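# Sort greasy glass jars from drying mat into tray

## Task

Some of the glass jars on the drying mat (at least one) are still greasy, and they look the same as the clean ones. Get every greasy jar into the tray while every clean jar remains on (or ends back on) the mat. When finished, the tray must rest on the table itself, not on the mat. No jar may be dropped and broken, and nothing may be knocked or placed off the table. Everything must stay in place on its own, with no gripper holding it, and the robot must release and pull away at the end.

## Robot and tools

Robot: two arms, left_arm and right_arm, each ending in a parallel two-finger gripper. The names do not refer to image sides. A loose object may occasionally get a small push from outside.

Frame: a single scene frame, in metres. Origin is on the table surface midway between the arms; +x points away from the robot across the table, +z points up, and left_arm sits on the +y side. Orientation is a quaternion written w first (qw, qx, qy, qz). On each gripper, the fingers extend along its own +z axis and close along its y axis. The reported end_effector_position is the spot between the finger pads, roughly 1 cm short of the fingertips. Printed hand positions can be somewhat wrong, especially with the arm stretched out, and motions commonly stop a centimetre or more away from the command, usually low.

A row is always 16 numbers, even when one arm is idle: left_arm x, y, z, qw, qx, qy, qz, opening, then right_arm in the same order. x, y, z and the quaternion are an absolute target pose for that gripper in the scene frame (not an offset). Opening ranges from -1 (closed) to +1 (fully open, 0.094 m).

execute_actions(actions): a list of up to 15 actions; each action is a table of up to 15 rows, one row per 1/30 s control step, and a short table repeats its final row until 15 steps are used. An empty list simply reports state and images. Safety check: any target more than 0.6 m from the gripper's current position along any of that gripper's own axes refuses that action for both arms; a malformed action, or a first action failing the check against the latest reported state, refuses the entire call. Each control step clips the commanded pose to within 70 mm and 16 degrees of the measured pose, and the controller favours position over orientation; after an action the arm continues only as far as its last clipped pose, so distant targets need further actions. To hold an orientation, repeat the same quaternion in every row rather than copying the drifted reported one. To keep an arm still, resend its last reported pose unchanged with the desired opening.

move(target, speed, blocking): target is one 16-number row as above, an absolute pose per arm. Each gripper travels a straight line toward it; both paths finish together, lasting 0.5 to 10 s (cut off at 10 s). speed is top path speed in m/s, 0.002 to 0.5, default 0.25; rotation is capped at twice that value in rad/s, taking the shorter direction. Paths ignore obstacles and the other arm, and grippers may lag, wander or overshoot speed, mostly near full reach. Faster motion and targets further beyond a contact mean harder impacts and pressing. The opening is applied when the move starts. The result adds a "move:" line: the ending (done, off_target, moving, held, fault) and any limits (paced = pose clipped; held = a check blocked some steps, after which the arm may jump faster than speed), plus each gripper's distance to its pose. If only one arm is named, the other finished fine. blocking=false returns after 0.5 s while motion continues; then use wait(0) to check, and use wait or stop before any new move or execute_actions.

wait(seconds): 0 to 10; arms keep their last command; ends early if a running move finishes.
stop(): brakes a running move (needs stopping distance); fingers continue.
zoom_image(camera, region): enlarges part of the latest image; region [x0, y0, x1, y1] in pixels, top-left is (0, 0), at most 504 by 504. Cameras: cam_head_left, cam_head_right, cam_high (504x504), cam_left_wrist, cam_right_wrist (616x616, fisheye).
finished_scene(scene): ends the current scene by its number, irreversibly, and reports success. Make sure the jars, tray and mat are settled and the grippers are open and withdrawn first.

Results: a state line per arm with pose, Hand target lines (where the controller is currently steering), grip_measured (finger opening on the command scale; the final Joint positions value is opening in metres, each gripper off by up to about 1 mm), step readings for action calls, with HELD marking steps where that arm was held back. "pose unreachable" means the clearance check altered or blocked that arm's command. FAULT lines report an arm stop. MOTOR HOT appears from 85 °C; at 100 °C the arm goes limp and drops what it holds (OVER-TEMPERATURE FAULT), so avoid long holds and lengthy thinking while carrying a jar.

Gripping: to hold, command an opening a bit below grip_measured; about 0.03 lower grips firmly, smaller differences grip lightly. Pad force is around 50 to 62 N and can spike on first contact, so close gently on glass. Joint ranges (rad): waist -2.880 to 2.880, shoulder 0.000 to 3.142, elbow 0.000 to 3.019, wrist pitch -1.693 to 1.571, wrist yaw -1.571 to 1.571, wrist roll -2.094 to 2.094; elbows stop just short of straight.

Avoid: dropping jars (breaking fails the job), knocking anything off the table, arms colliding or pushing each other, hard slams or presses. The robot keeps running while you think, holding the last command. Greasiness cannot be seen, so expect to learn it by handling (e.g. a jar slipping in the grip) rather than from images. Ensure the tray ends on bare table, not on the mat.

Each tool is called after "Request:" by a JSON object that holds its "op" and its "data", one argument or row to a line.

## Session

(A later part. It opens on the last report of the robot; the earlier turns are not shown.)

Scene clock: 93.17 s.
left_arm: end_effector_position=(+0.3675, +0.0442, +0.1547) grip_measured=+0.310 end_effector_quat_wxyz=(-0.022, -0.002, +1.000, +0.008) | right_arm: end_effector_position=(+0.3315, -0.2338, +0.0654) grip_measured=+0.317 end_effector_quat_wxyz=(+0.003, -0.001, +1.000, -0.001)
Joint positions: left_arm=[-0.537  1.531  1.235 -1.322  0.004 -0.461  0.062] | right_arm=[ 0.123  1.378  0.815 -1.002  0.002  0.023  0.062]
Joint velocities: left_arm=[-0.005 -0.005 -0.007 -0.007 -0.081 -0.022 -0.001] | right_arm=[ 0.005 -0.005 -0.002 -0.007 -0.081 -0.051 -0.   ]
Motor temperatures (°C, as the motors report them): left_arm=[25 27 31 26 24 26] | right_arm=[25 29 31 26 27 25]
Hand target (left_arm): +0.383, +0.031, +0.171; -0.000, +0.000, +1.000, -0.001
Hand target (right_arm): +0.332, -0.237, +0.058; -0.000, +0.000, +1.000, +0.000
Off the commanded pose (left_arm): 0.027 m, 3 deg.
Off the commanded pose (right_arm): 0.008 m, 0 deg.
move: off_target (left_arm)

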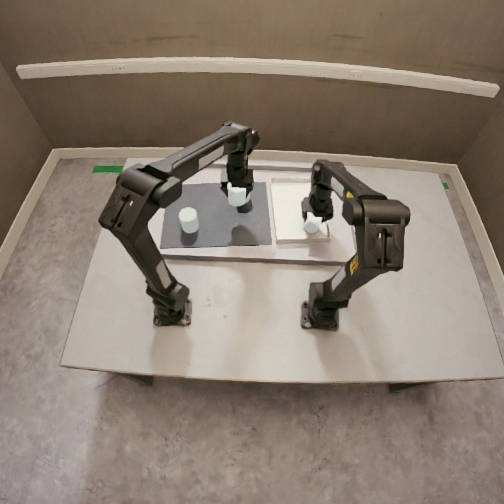

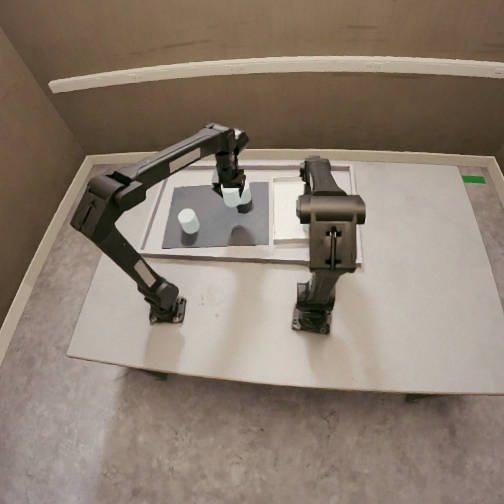

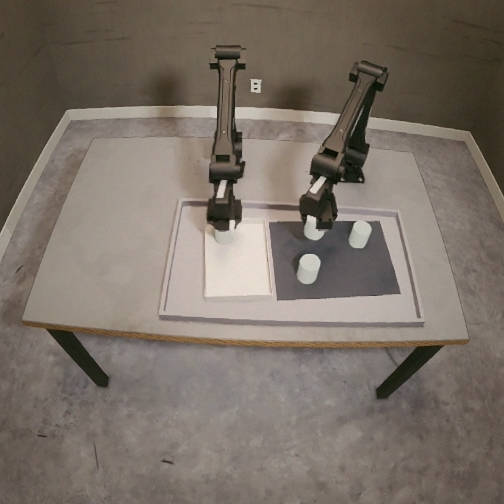

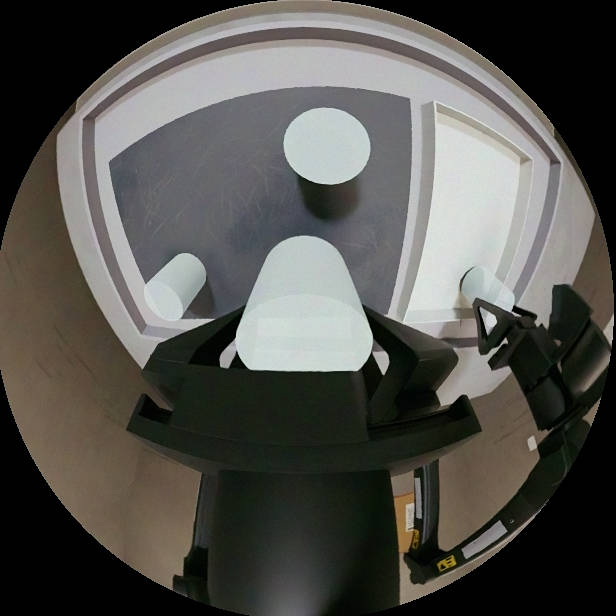

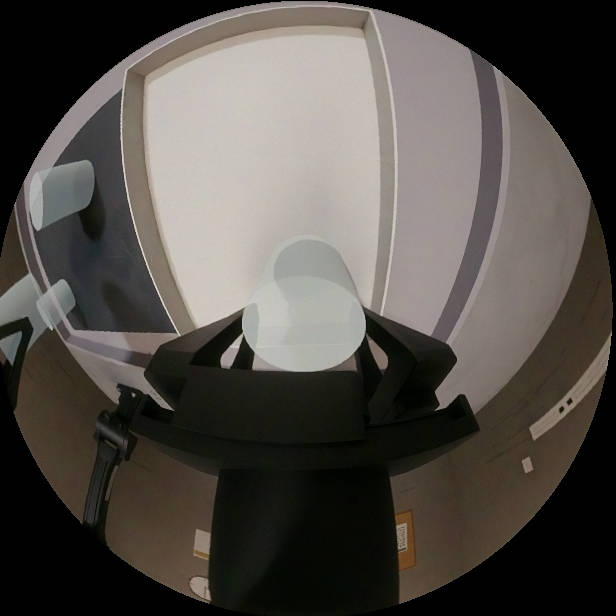

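Request:
{"op": "execute_actions", "data": {
  "actions": []
}}

Scene clock: 93.97 s.
left_arm: end_effector_position=(+0.3675, +0.0442, +0.1547) grip_measured=+0.310 end_effector_quat_wxyz=(-0.022, -0.002, +1.000, +0.008) | right_arm: end_effector_position=(+0.3315, -0.2338, +0.0654) grip_measured=+0.317 end_effector_quat_wxyz=(+0.003, -0.001, +1.000, -0.001)
Joint positions: left_arm=[-0.537  1.531  1.235 -1.322  0.004 -0.463  0.062] | right_arm=[ 0.123  1.378  0.815 -1.002  0.002  0.023  0.062]
Joint velocities: left_arm=[-0.005 -0.015  0.012 -0.002 -0.037  0.022  0.   ] | right_arm=[ 0.005 -0.005 -0.007 -0.002 -0.007  0.051 -0.001]
Motor temperatures (°C, as the motors report them): left_arm=[25 27 31 26 24 26] | right_arm=[25 28 31 26 27 25]
Hand target (left_arm): +0.383, +0.031, +0.171; -0.000, +0.000, +1.000, -0.001
Hand target (right_arm): +0.332, -0.237, +0.058; -0.000, +0.000, +1.000, +0.000
Off the commanded pose (left_arm): 0.027 m, 3 deg.
Off the commanded pose (right_arm): 0.008 m, 0 deg.

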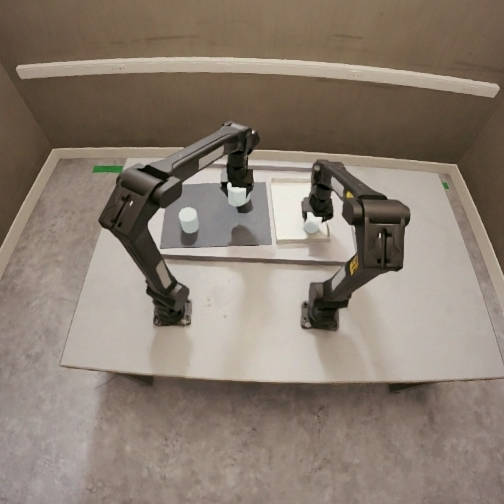

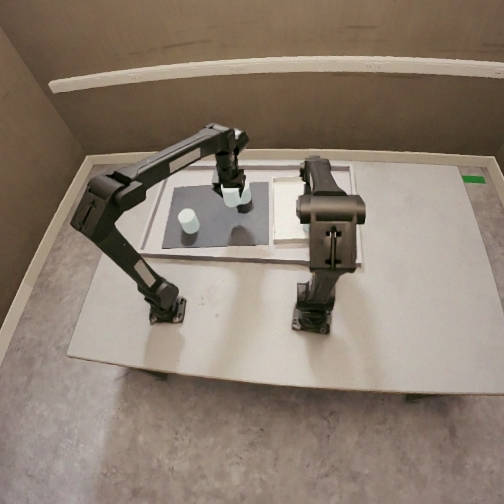

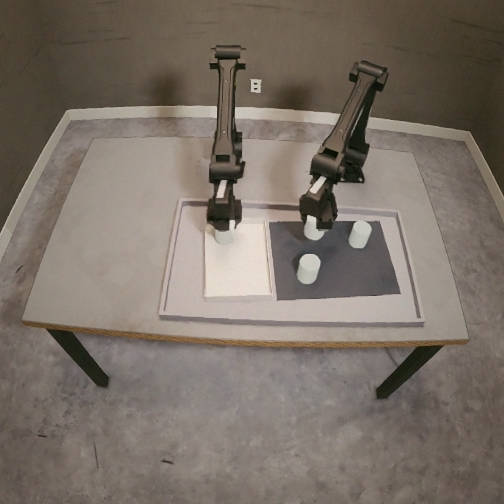

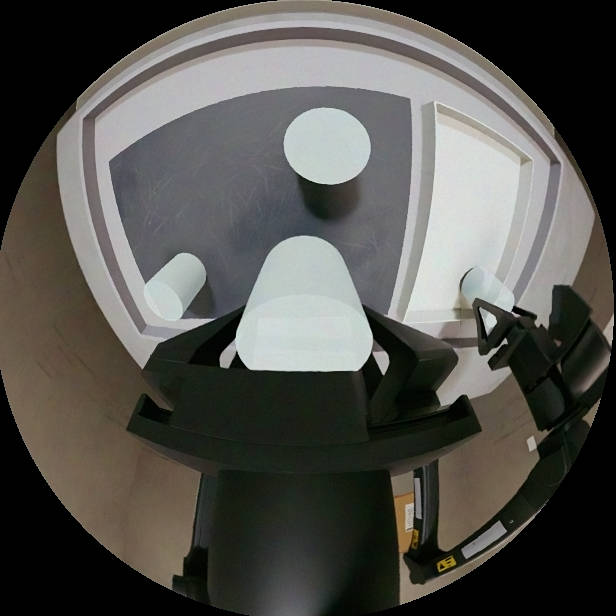

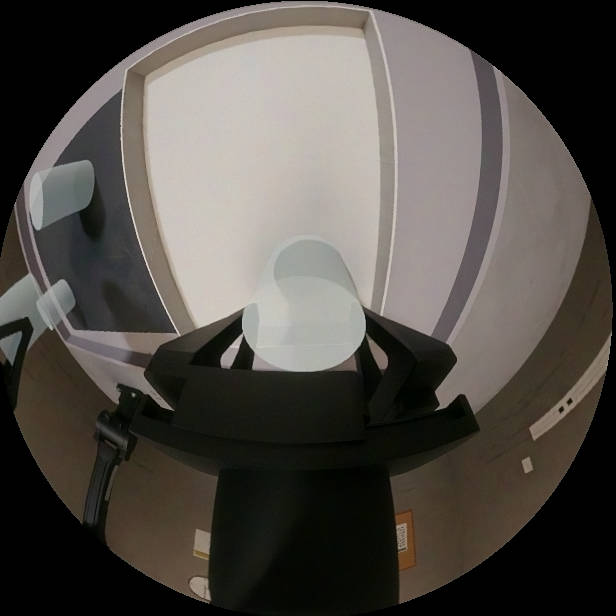

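Request:
{"op": "move", "data": {
  "target": [0.385,0.03,0.17,0,0,1,0,0.29,0.332,-0.237,0.050,0,0,1,0,0.29],
  "speed": 0.02
}}

Scene clock: 95.63 s.
left_arm: end_effector_position=(+0.3676, +0.0443, +0.1545) grip_measured=+0.310 end_effector_quat_wxyz=(-0.022, -0.003, +1.000, +0.009) | right_arm: end_effector_position=(+0.3322, -0.2338, +0.0585) grip_measured=+0.317 end_effector_quat_wxyz=(+0.005, -0.001, +1.000, -0.001)
Joint positions: left_arm=[-0.537  1.531  1.235 -1.322  0.003 -0.464  0.062] | right_arm=[ 0.123  1.39   0.805 -0.976  0.002  0.023  0.062]
Joint velocities: left_arm=[ 0.005 -0.005  0.012 -0.002 -0.007  0.022  0.   ] | right_arm=[ 0.005  0.005 -0.007  0.002  0.037 -0.125 -0.   ]
Motor temperatures (°C, as the motors report them): left_arm=[25 27 31 26 24 26] | right_arm=[25 28 31 26 27 25]
Hand target (left_arm): +0.384, +0.031, +0.171; +0.000, -0.000, +1.000, -0.000
Hand target (right_arm): +0.332, -0.237, +0.050; +0.000, +0.000, +1.000, -0.000
Off the commanded pose (left_arm): 0.027 m, 3 deg.
Off the commanded pose (right_arm): 0.009 m, 1 deg.
move: off_target (left_arm)

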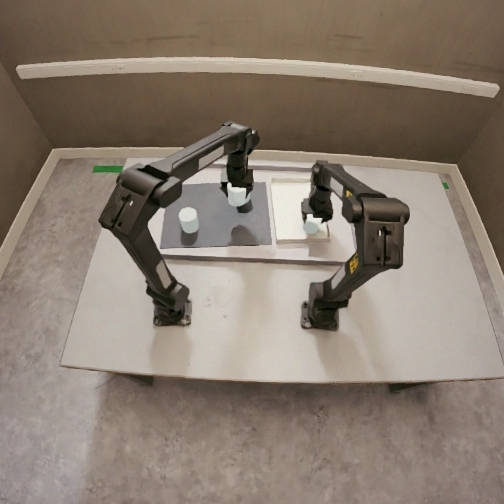

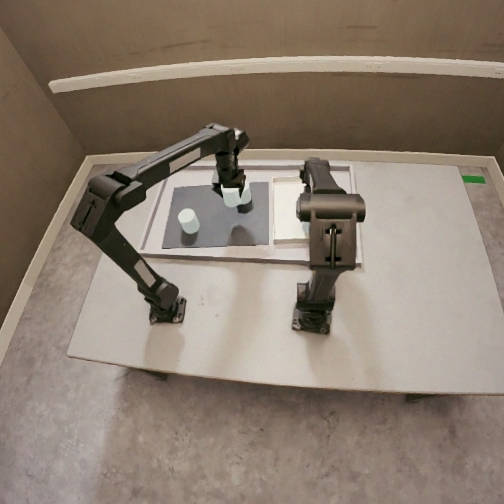

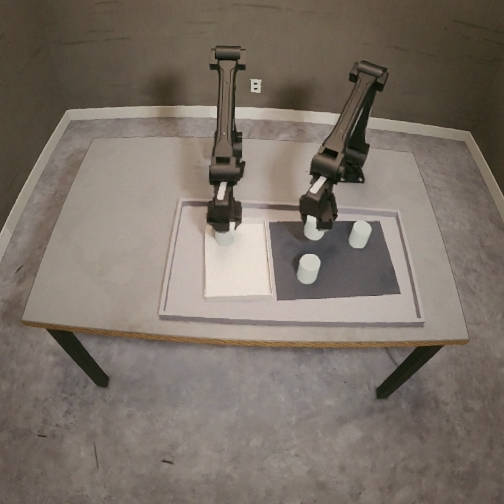

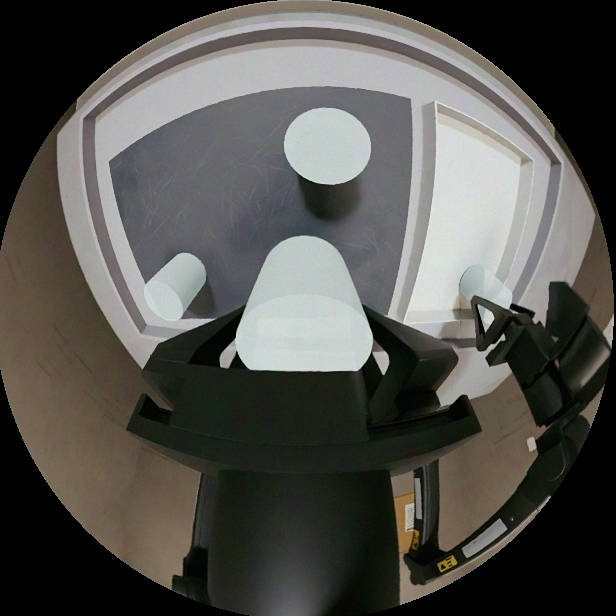

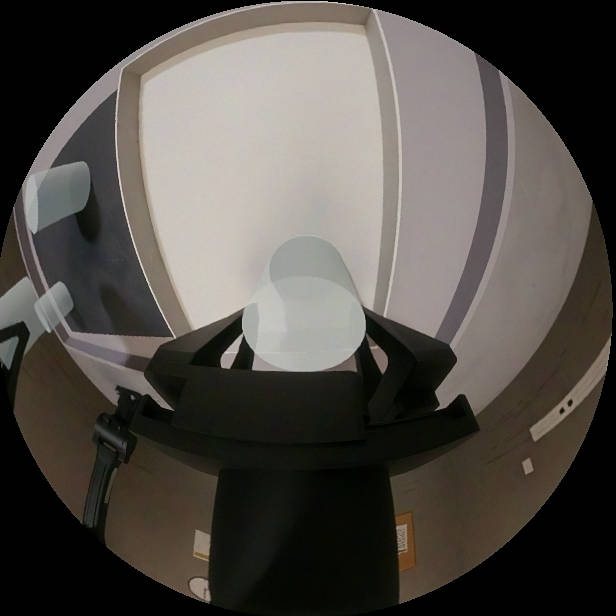

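Release and lift the right arm away.

Request:
{"op": "execute_actions", "data": {
  "actions": [
    [[0.385,0.03,0.17,0,0,1,0,0.29,0.332,-0.236,0.055,0,0,1,0,0.33],[0.385,0.03,0.17,0,0,1,0,0.29,0.332,-0.236,0.055,0,0,1,0,0.35],[0.385,0.03,0.17,0,0,1,0,0.29,0.332,-0.236,0.055,0,0,1,0,0.37],[0.385,0.03,0.17,0,0,1,0,0.29,0.332,-0.236,0.055,0,0,1,0,0.42],[0.385,0.03,0.17,0,0,1,0,0.29,0.332,-0.236,0.055,0,0,1,0,0.5],[0.385,0.03,0.17,0,0,1,0,0.29,0.332,-0.236,0.055,0,0,1,0,0.6],[0.385,0.03,0.17,0,0,1,0,0.29,0.332,-0.236,0.055,0,0,1,0,0.7],[0.385,0.03,0.17,0,0,1,0,0.29,0.332,-0.236,0.055,0,0,1,0,0.8]]
  ]
}}

Request:
{"op": "move", "data": {
  "target": [0.385,0.03,0.17,0,0,1,0,0.29,0.335,-0.236,0.16,0,0,1,0,0.8],
  "speed": 0.15
}}

Scene clock: 96.27 s.
left_arm: end_effector_position=(+0.3676, +0.0443, +0.1544) grip_measured=+0.310 end_effector_quat_wxyz=(-0.022, -0.003, +1.000, +0.009) | right_arm: end_effector_position=(+0.3322, -0.2337, +0.0585) grip_measured=+0.798 end_effector_quat_wxyz=(+0.005, -0.001, +1.000, -0.001)
Joint positions: left_arm=[-0.537  1.532  1.235 -1.322  0.003 -0.464  0.062] | right_arm=[ 0.123  1.39   0.805 -0.976  0.002  0.023  0.084]
Joint velocities: left_arm=[-0.005 -0.015  0.017  0.022  0.022  0.022 -0.   ] | right_arm=[-0.015 -0.005  0.002  0.017 -0.081 -0.051 -0.   ]
Motor temperatures (°C, as the motors report them): left_arm=[25 27 31 26 24 26] | right_arm=[25 28 31 26 27 25]
Hand target (left_arm): +0.384, +0.030, +0.170; +0.000, +0.000, +1.000, -0.000
Hand target (right_arm): +0.332, -0.236, +0.055; -0.000, -0.000, +1.000, -0.000
Off the commanded pose (left_arm): 0.027 m, 3 deg.
Off the commanded pose (right_arm): 0.004 m, 1 deg.
Step readings (end_effector_position):
0: left_arm (+0.3676, +0.0443, +0.1544) | right_arm (+0.3322, -0.2338, +0.0585)
1: left_arm (+0.3676, +0.0443, +0.1544) | right_arm (+0.3322, -0.2338, +0.0585)
2: left_arm (+0.3676, +0.0443, +0.1544) | right_arm (+0.3322, -0.2338, +0.0585)
4: left_arm (+0.3676, +0.0443, +0.1544) | right_arm (+0.3322, -0.2337, +0.0585)
8: left_arm (+0.3676, +0.0443, +0.1544) | right_arm (+0.3322, -0.2337, +0.0585)
15: end_effector_position above

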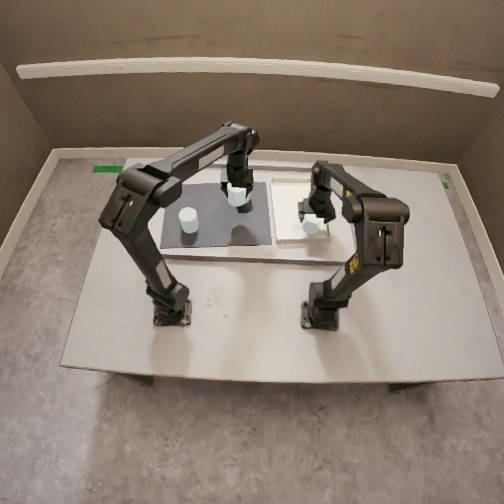

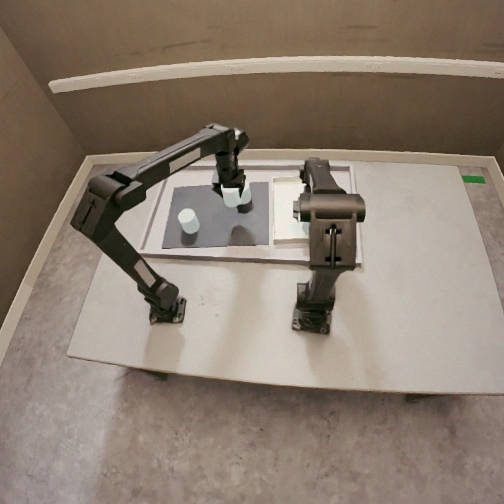

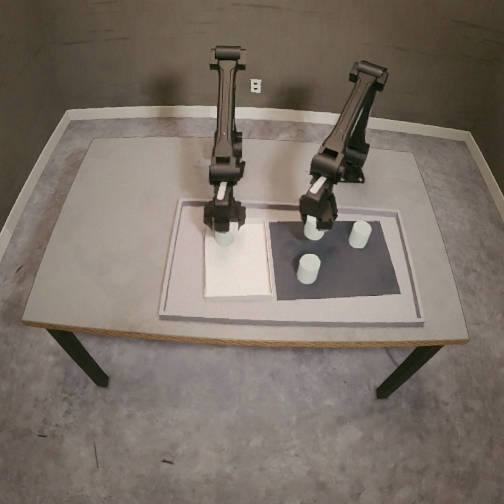

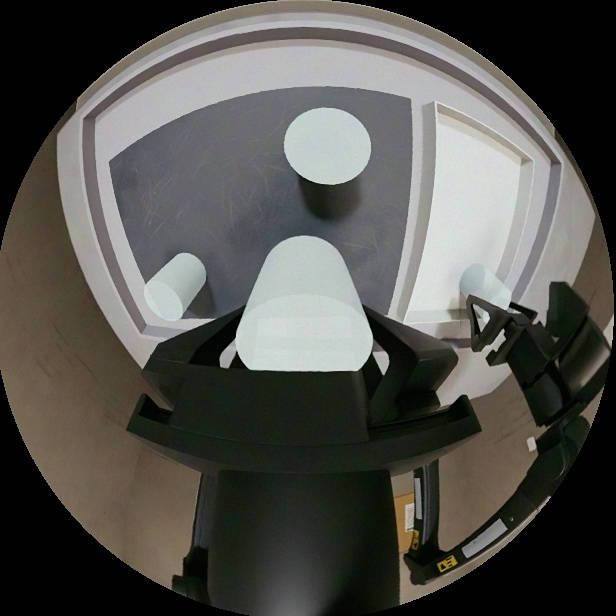

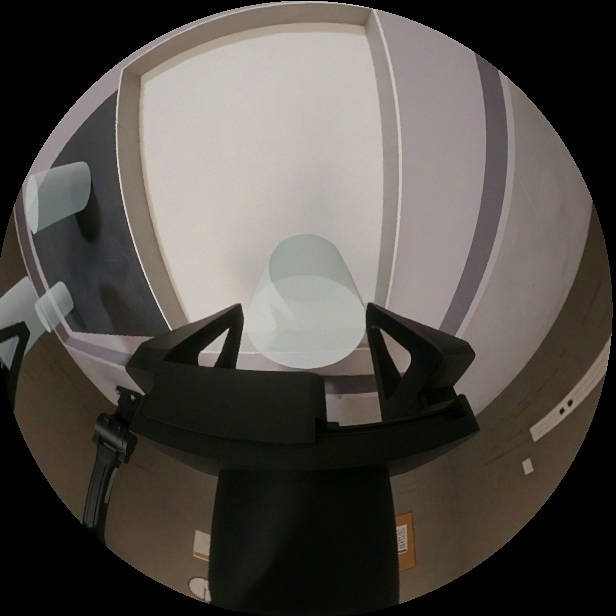

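Scene clock: 97.33 s.
left_arm: end_effector_position=(+0.3676, +0.0443, +0.1544) grip_measured=+0.310 end_effector_quat_wxyz=(-0.022, -0.003, +1.000, +0.009) | right_arm: end_effector_position=(+0.3241, -0.2339, +0.1439) grip_measured=+0.798 end_effector_quat_wxyz=(-0.014, -0.001, +1.000, -0.001)
Joint positions: left_arm=[-0.537  1.532  1.235 -1.322  0.003 -0.464  0.062] | right_arm=[ 0.123  1.281  0.952 -1.271  0.002  0.023  0.084]
Joint velocities: left_arm=[ 0.005 -0.005 -0.012  0.002  0.037  0.037  0.   ] | right_arm=[-0.005 -0.005 -0.012  0.002 -0.022  0.037 -0.   ]
Motor temperatures (°C, as the motors report them): left_arm=[25 27 32 26 24 26] | right_arm=[25 28 31 26 27 25]
Hand target (left_arm): +0.384, +0.031, +0.171; +0.000, +0.000, +1.000, -0.000
Hand target (right_arm): +0.334, -0.236, +0.160; +0.000, -0.000, +1.000, -0.000
Off the commanded pose (left_arm): 0.027 m, 3 deg.
Off the commanded pose (right_arm): 0.020 m, 2 deg.
move: off_target (left_arm, right_arm)

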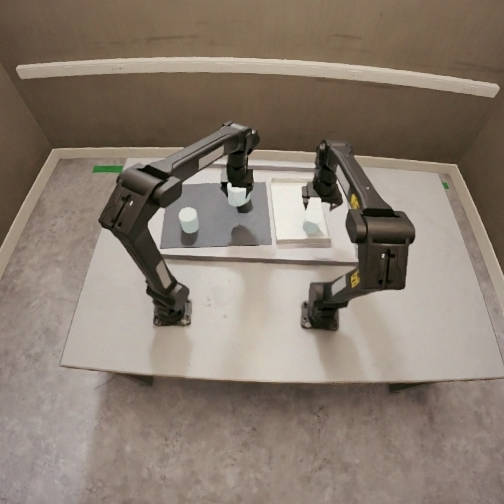

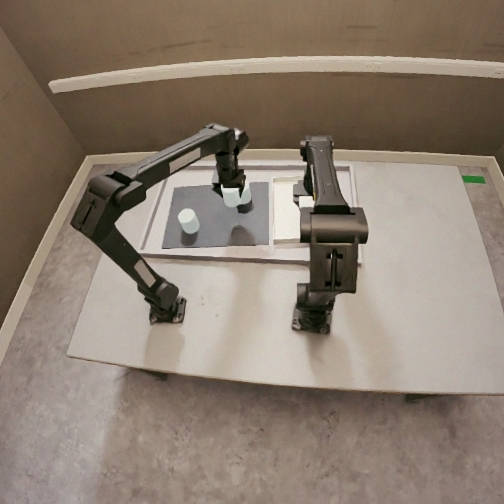

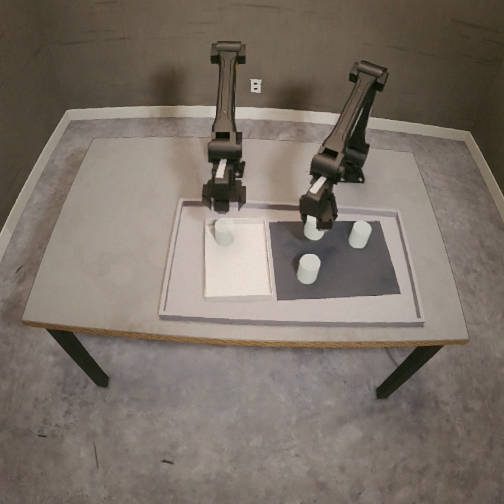

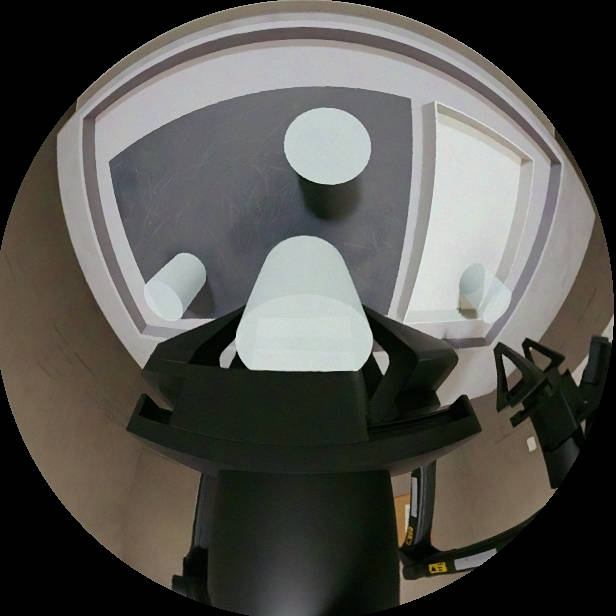

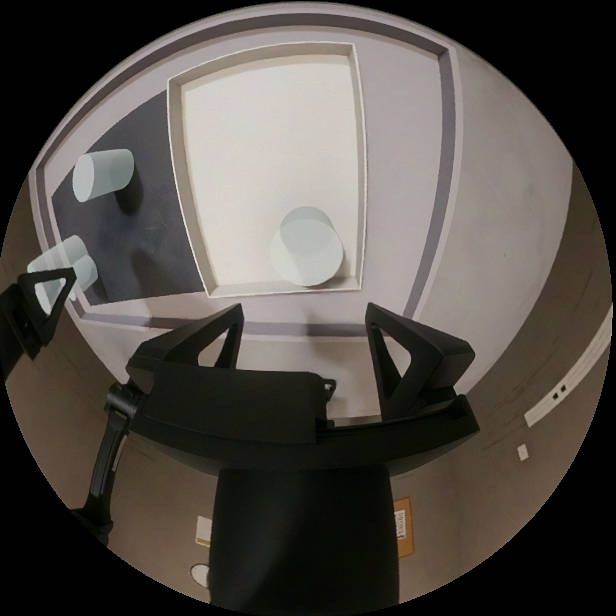

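Request:
{"op": "move", "data": {
  "target": [0.345,-0.145,0.19,0,0,1,0,0.29,0.22,-0.40,0.20,0,0,1,0,1],
  "speed": 0.15
}}

Scene clock: 99.47 s.
left_arm: end_effector_position=(+0.3335, -0.1303, +0.1746) grip_measured=+0.310 end_effector_quat_wxyz=(-0.015, +0.001, +1.000, +0.011) | right_arm: end_effector_position=(+0.2171, -0.3964, +0.1885) grip_measured=+1.000 end_effector_quat_wxyz=(-0.012, +0.003, +1.000, +0.004)
Joint positions: left_arm=[-0.883  1.707  1.506 -1.407  0.006 -0.801  0.062] | right_arm=[-0.497  1.08   0.917 -1.432  0.006 -0.589  0.094]
Joint velocities: left_arm=[-0.015 -0.005 -0.002  0.012 -0.022  0.051 -0.001] | right_arm=[-0.005  0.005 -0.007 -0.002 -0.007  0.007  0.   ]
Motor temperatures (°C, as the motors report them): left_arm=[25 27 32 26 24 26] | right_arm=[25 28 31 26 27 25]
Hand target (left_arm): +0.343, -0.143, +0.191; -0.001, +0.000, +1.000, -0.001
Hand target (right_arm): +0.218, -0.398, +0.199; -0.004, +0.000, +1.000, +0.000
Off the commanded pose (left_arm): 0.024 m, 2 deg.
Off the commanded pose (right_arm): 0.012 m, 2 deg.
move: off_target (left_arm, right_arm)

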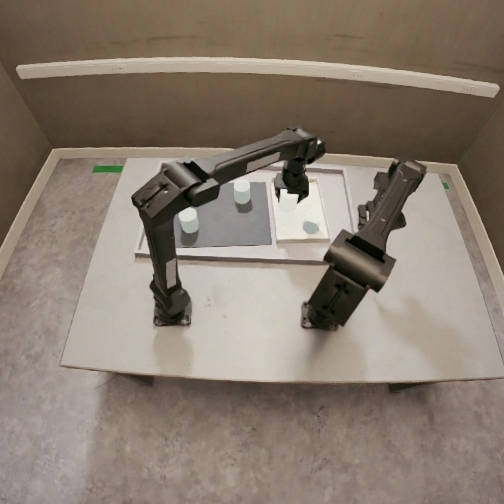

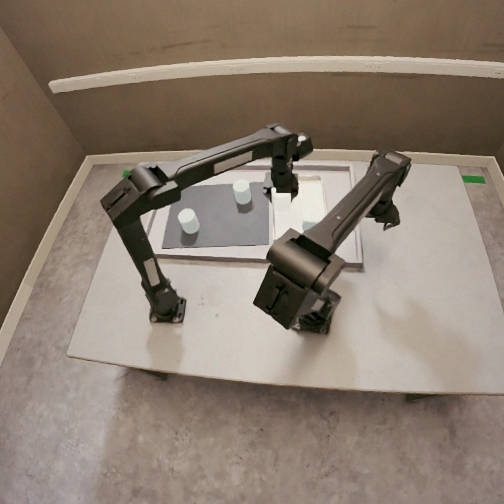

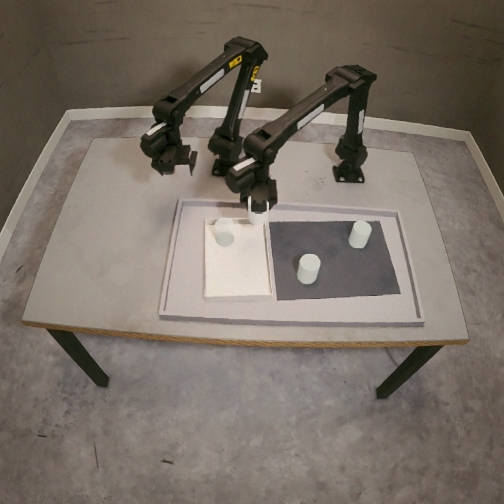

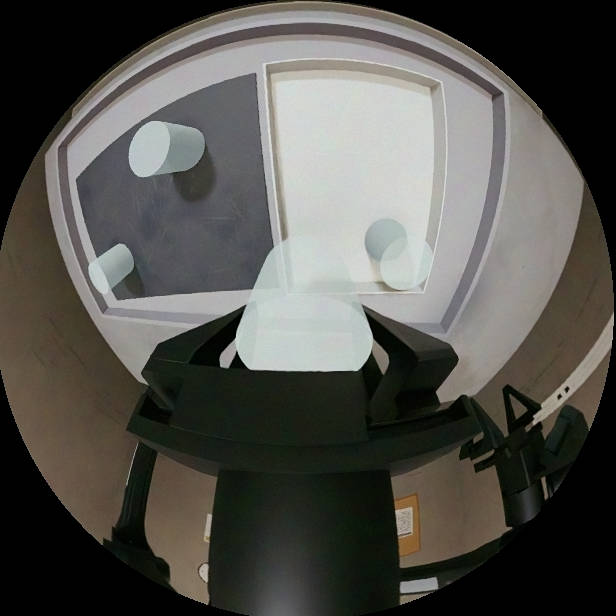

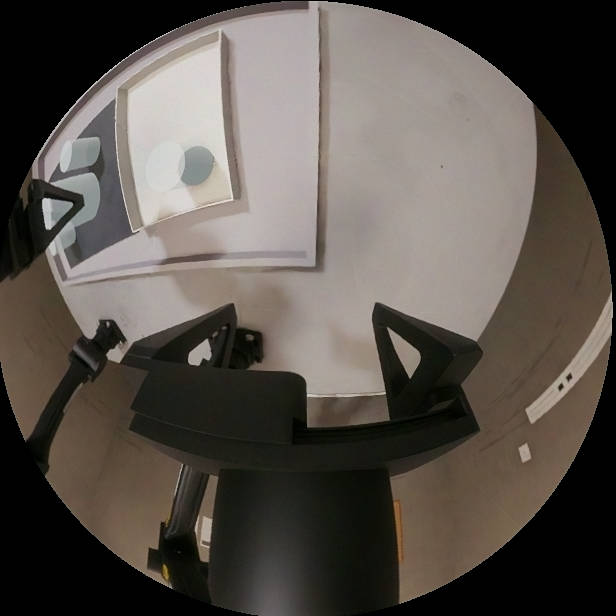

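Request:
{"op": "move", "data": {
  "target": [0.385,-0.163,0.17,0,0,1,0,0.29,0.22,-0.40,0.20,0,0,1,0,1],
  "speed": 0.08
}}

Request:
{"op": "move", "data": {
  "target": [0.375,-0.155,0.09,0,0,1,0,0.29,0.22,-0.40,0.20,0,0,1,0,1],
  "speed": 0.08
}}

Scene clock: 100.83 s.
left_arm: end_effector_position=(+0.3655, -0.1561, +0.1555) grip_measured=+0.310 end_effector_quat_wxyz=(-0.016, +0.003, +1.000, +0.015) | right_arm: end_effector_position=(+0.2175, -0.3959, +0.1885) grip_measured=+1.000 end_effector_quat_wxyz=(-0.011, +0.000, +1.000, +0.006)
Joint positions: left_arm=[-0.875  1.827  1.619 -1.407  0.002 -0.789  0.062] | right_arm=[-0.497  1.08   0.917 -1.432  0.003 -0.595  0.094]
Joint velocities: left_arm=[-0.005  0.005 -0.022  0.012  0.037  0.022  0.001] | right_arm=[ 0.005  0.005 -0.017 -0.007  0.007 -0.051  0.   ]
Motor temperatures (°C, as the motors report them): left_arm=[25 27 32 26 24 26] | right_arm=[25 28 31 26 27 25]
Hand target (left_arm): +0.384, -0.162, +0.171; +0.001, +0.000, +1.000, +0.000
Hand target (right_arm): +0.220, -0.400, +0.200; -0.000, +0.000, +1.000, +0.000
Off the commanded pose (left_arm): 0.025 m, 3 deg.
Off the commanded pose (right_arm): 0.012 m, 1 deg.
move: off_target (left_arm, right_arm)

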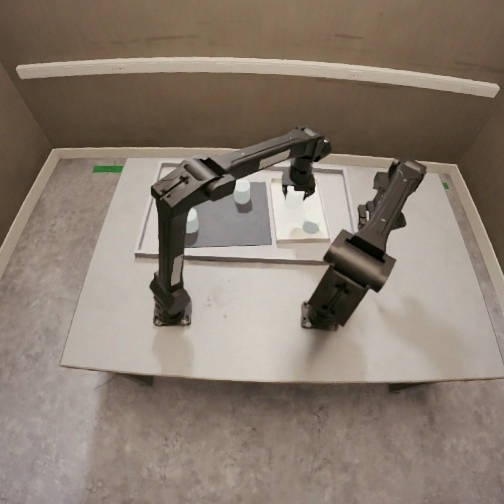

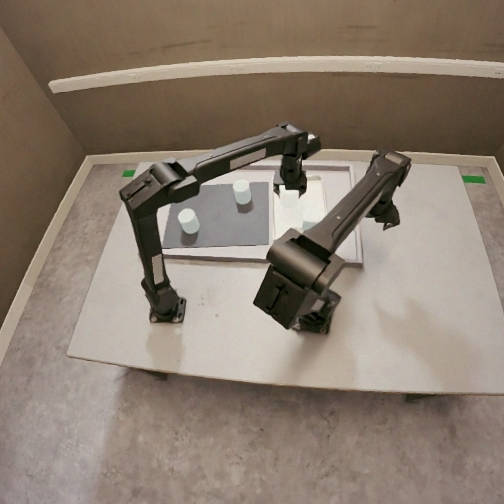

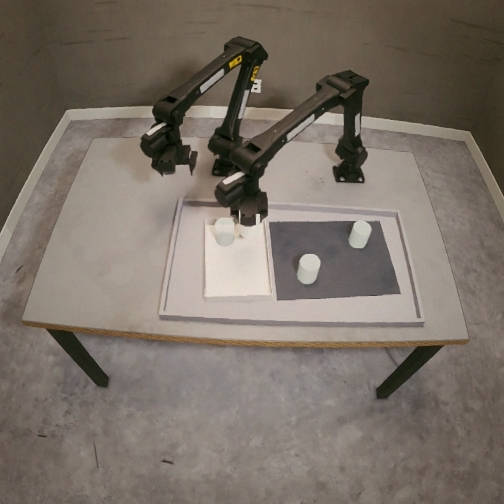

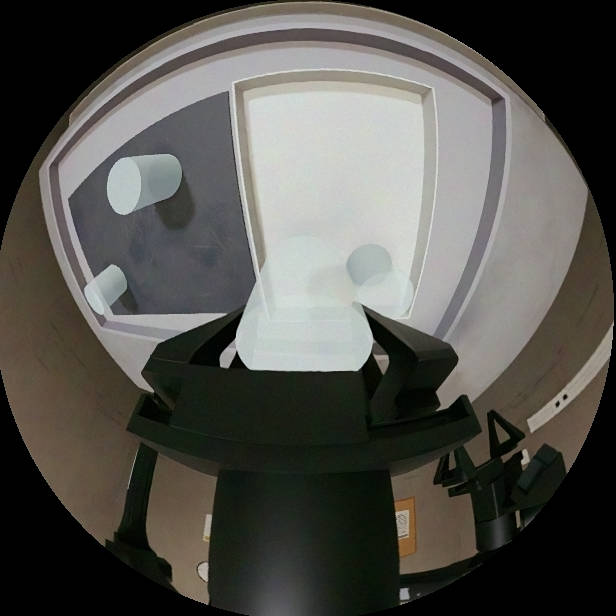

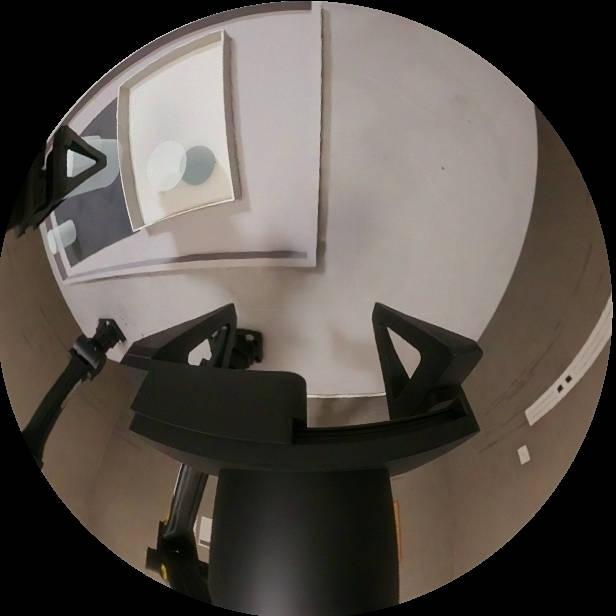

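Scene clock: 102.03 s.
left_arm: end_effector_position=(+0.3672, -0.1578, +0.0898) grip_measured=+0.310 end_effector_quat_wxyz=(-0.005, +0.003, +1.000, +0.004) | right_arm: end_effector_position=(+0.2175, -0.3959, +0.1885) grip_measured=+1.000 end_effector_quat_wxyz=(-0.011, -0.000, +1.000, +0.006)
Joint positions: left_arm=[-0.875  1.863  1.493 -1.214  0.002 -0.789  0.062] | right_arm=[-0.497  1.08   0.917 -1.432  0.003 -0.596  0.094]
Joint velocities: left_arm=[-0.015 -0.005 -0.002  0.002 -0.066  0.051  0.001] | right_arm=[-0.015 -0.005  0.002  0.012 -0.051  0.022  0.   ]
Motor temperatures (°C, as the motors report them): left_arm=[25 27 32 26 24 26] | right_arm=[25 28 31 26 27 25]
Hand target (left_arm): +0.376, -0.156, +0.090; +0.000, -0.000, +1.000, +0.000
Hand target (right_arm): +0.220, -0.400, +0.200; +0.000, +0.000, +1.000, +0.000
Off the commanded pose (left_arm): 0.008 m, 1 deg.
Off the commanded pose (right_arm): 0.012 m, 1 deg.
move: off_target (right_arm)

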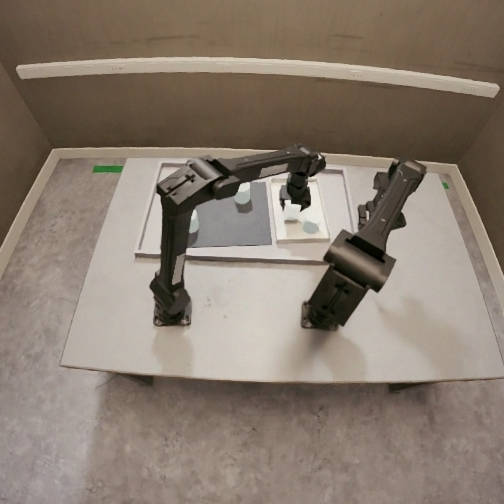

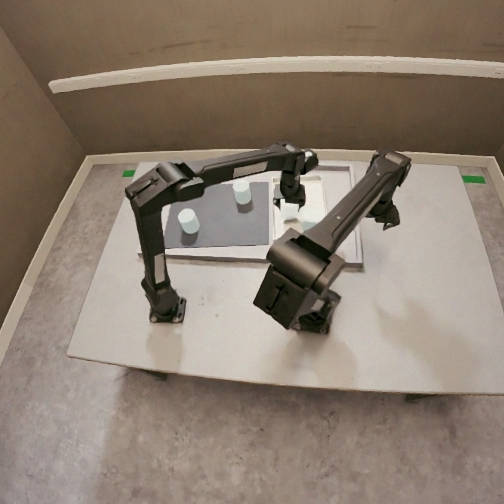

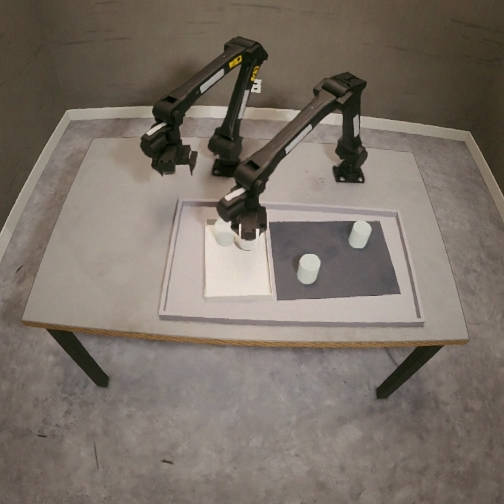

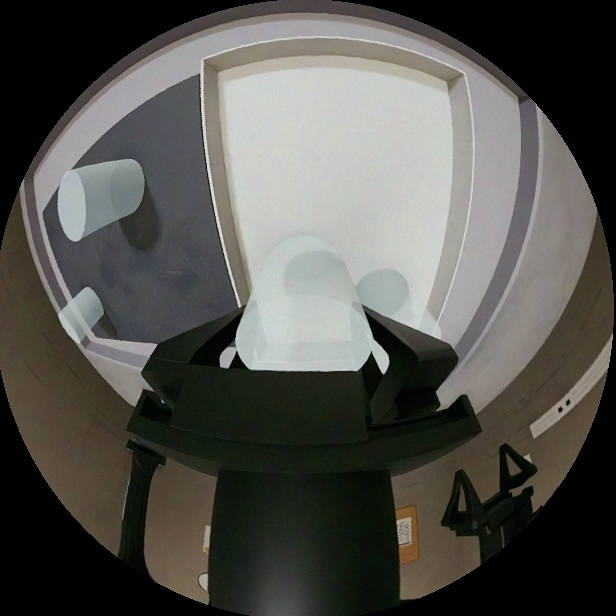

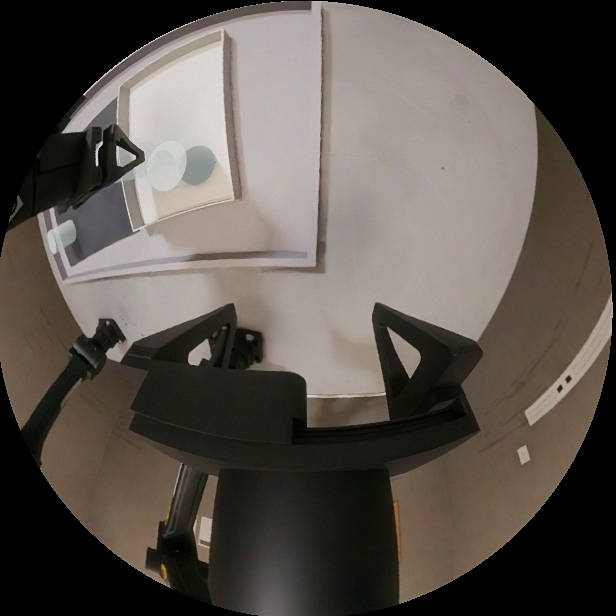

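Request:
{"op": "move", "data": {
  "target": [0.39,-0.140,0.085,0,0,1,0,0.29,0.22,-0.40,0.20,0,0,1,0,1],
  "speed": 0.04
}}

Scene clock: 103.20 s.
left_arm: end_effector_position=(+0.3827, -0.1425, +0.0874) grip_measured=+0.310 end_effector_quat_wxyz=(-0.004, +0.001, +1.000, +0.002) | right_arm: end_effector_position=(+0.2175, -0.3959, +0.1885) grip_measured=+1.000 end_effector_quat_wxyz=(-0.011, -0.000, +1.000, +0.006)
Joint positions: left_arm=[-0.835  1.863  1.486 -1.202  0.002 -0.754  0.062] | right_arm=[-0.497  1.08   0.917 -1.432  0.003 -0.596  0.094]
Joint velocities: left_arm=[-0.005  0.005 -0.002  0.012  0.037 -0.066  0.   ] | right_arm=[ 0.005 -0.015  0.017 -0.012 -0.066 -0.037  0.   ]
Motor temperatures (°C, as the motors report them): left_arm=[25 27 32 26 24 26] | right_arm=[25 28 31 26 27 25]
Hand target (left_arm): +0.390, -0.140, +0.085; +0.000, +0.000, +1.000, +0.000
Hand target (right_arm): +0.220, -0.400, +0.200; +0.000, +0.000, +1.000, +0.000
Off the commanded pose (left_arm): 0.008 m, 0 deg.
Off the commanded pose (right_arm): 0.012 m, 1 deg.
move: off_target (right_arm)

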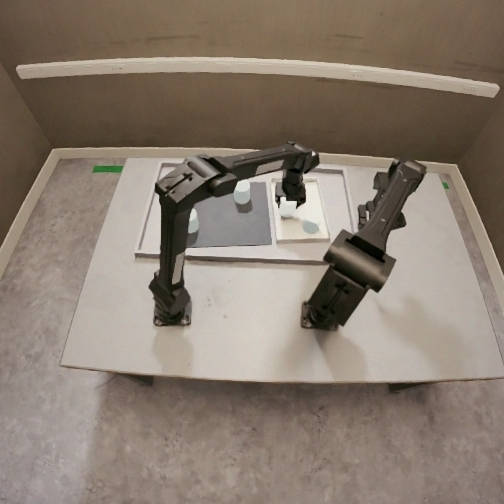

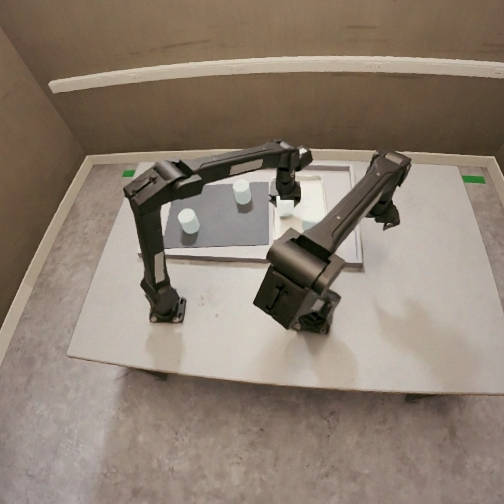

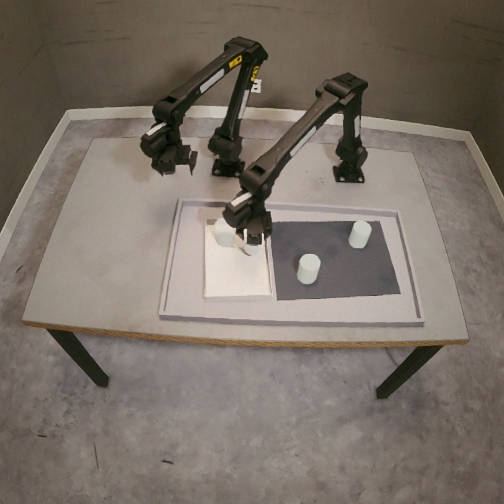

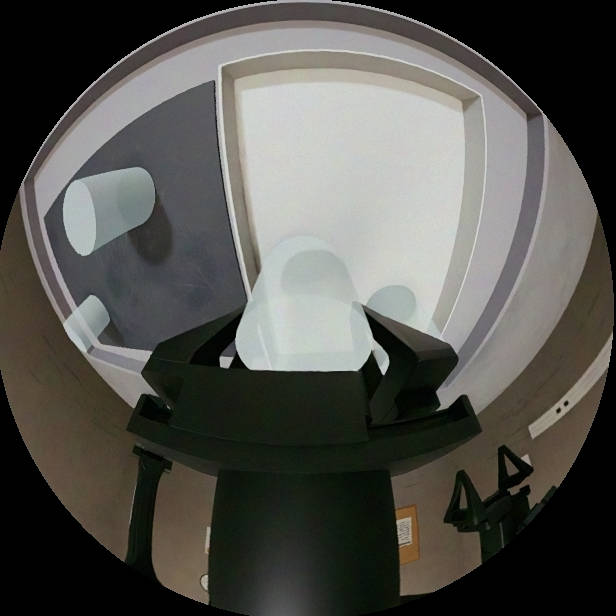

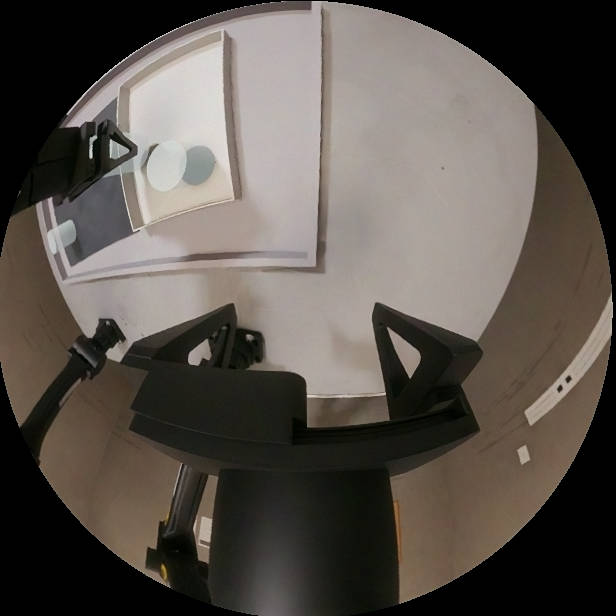

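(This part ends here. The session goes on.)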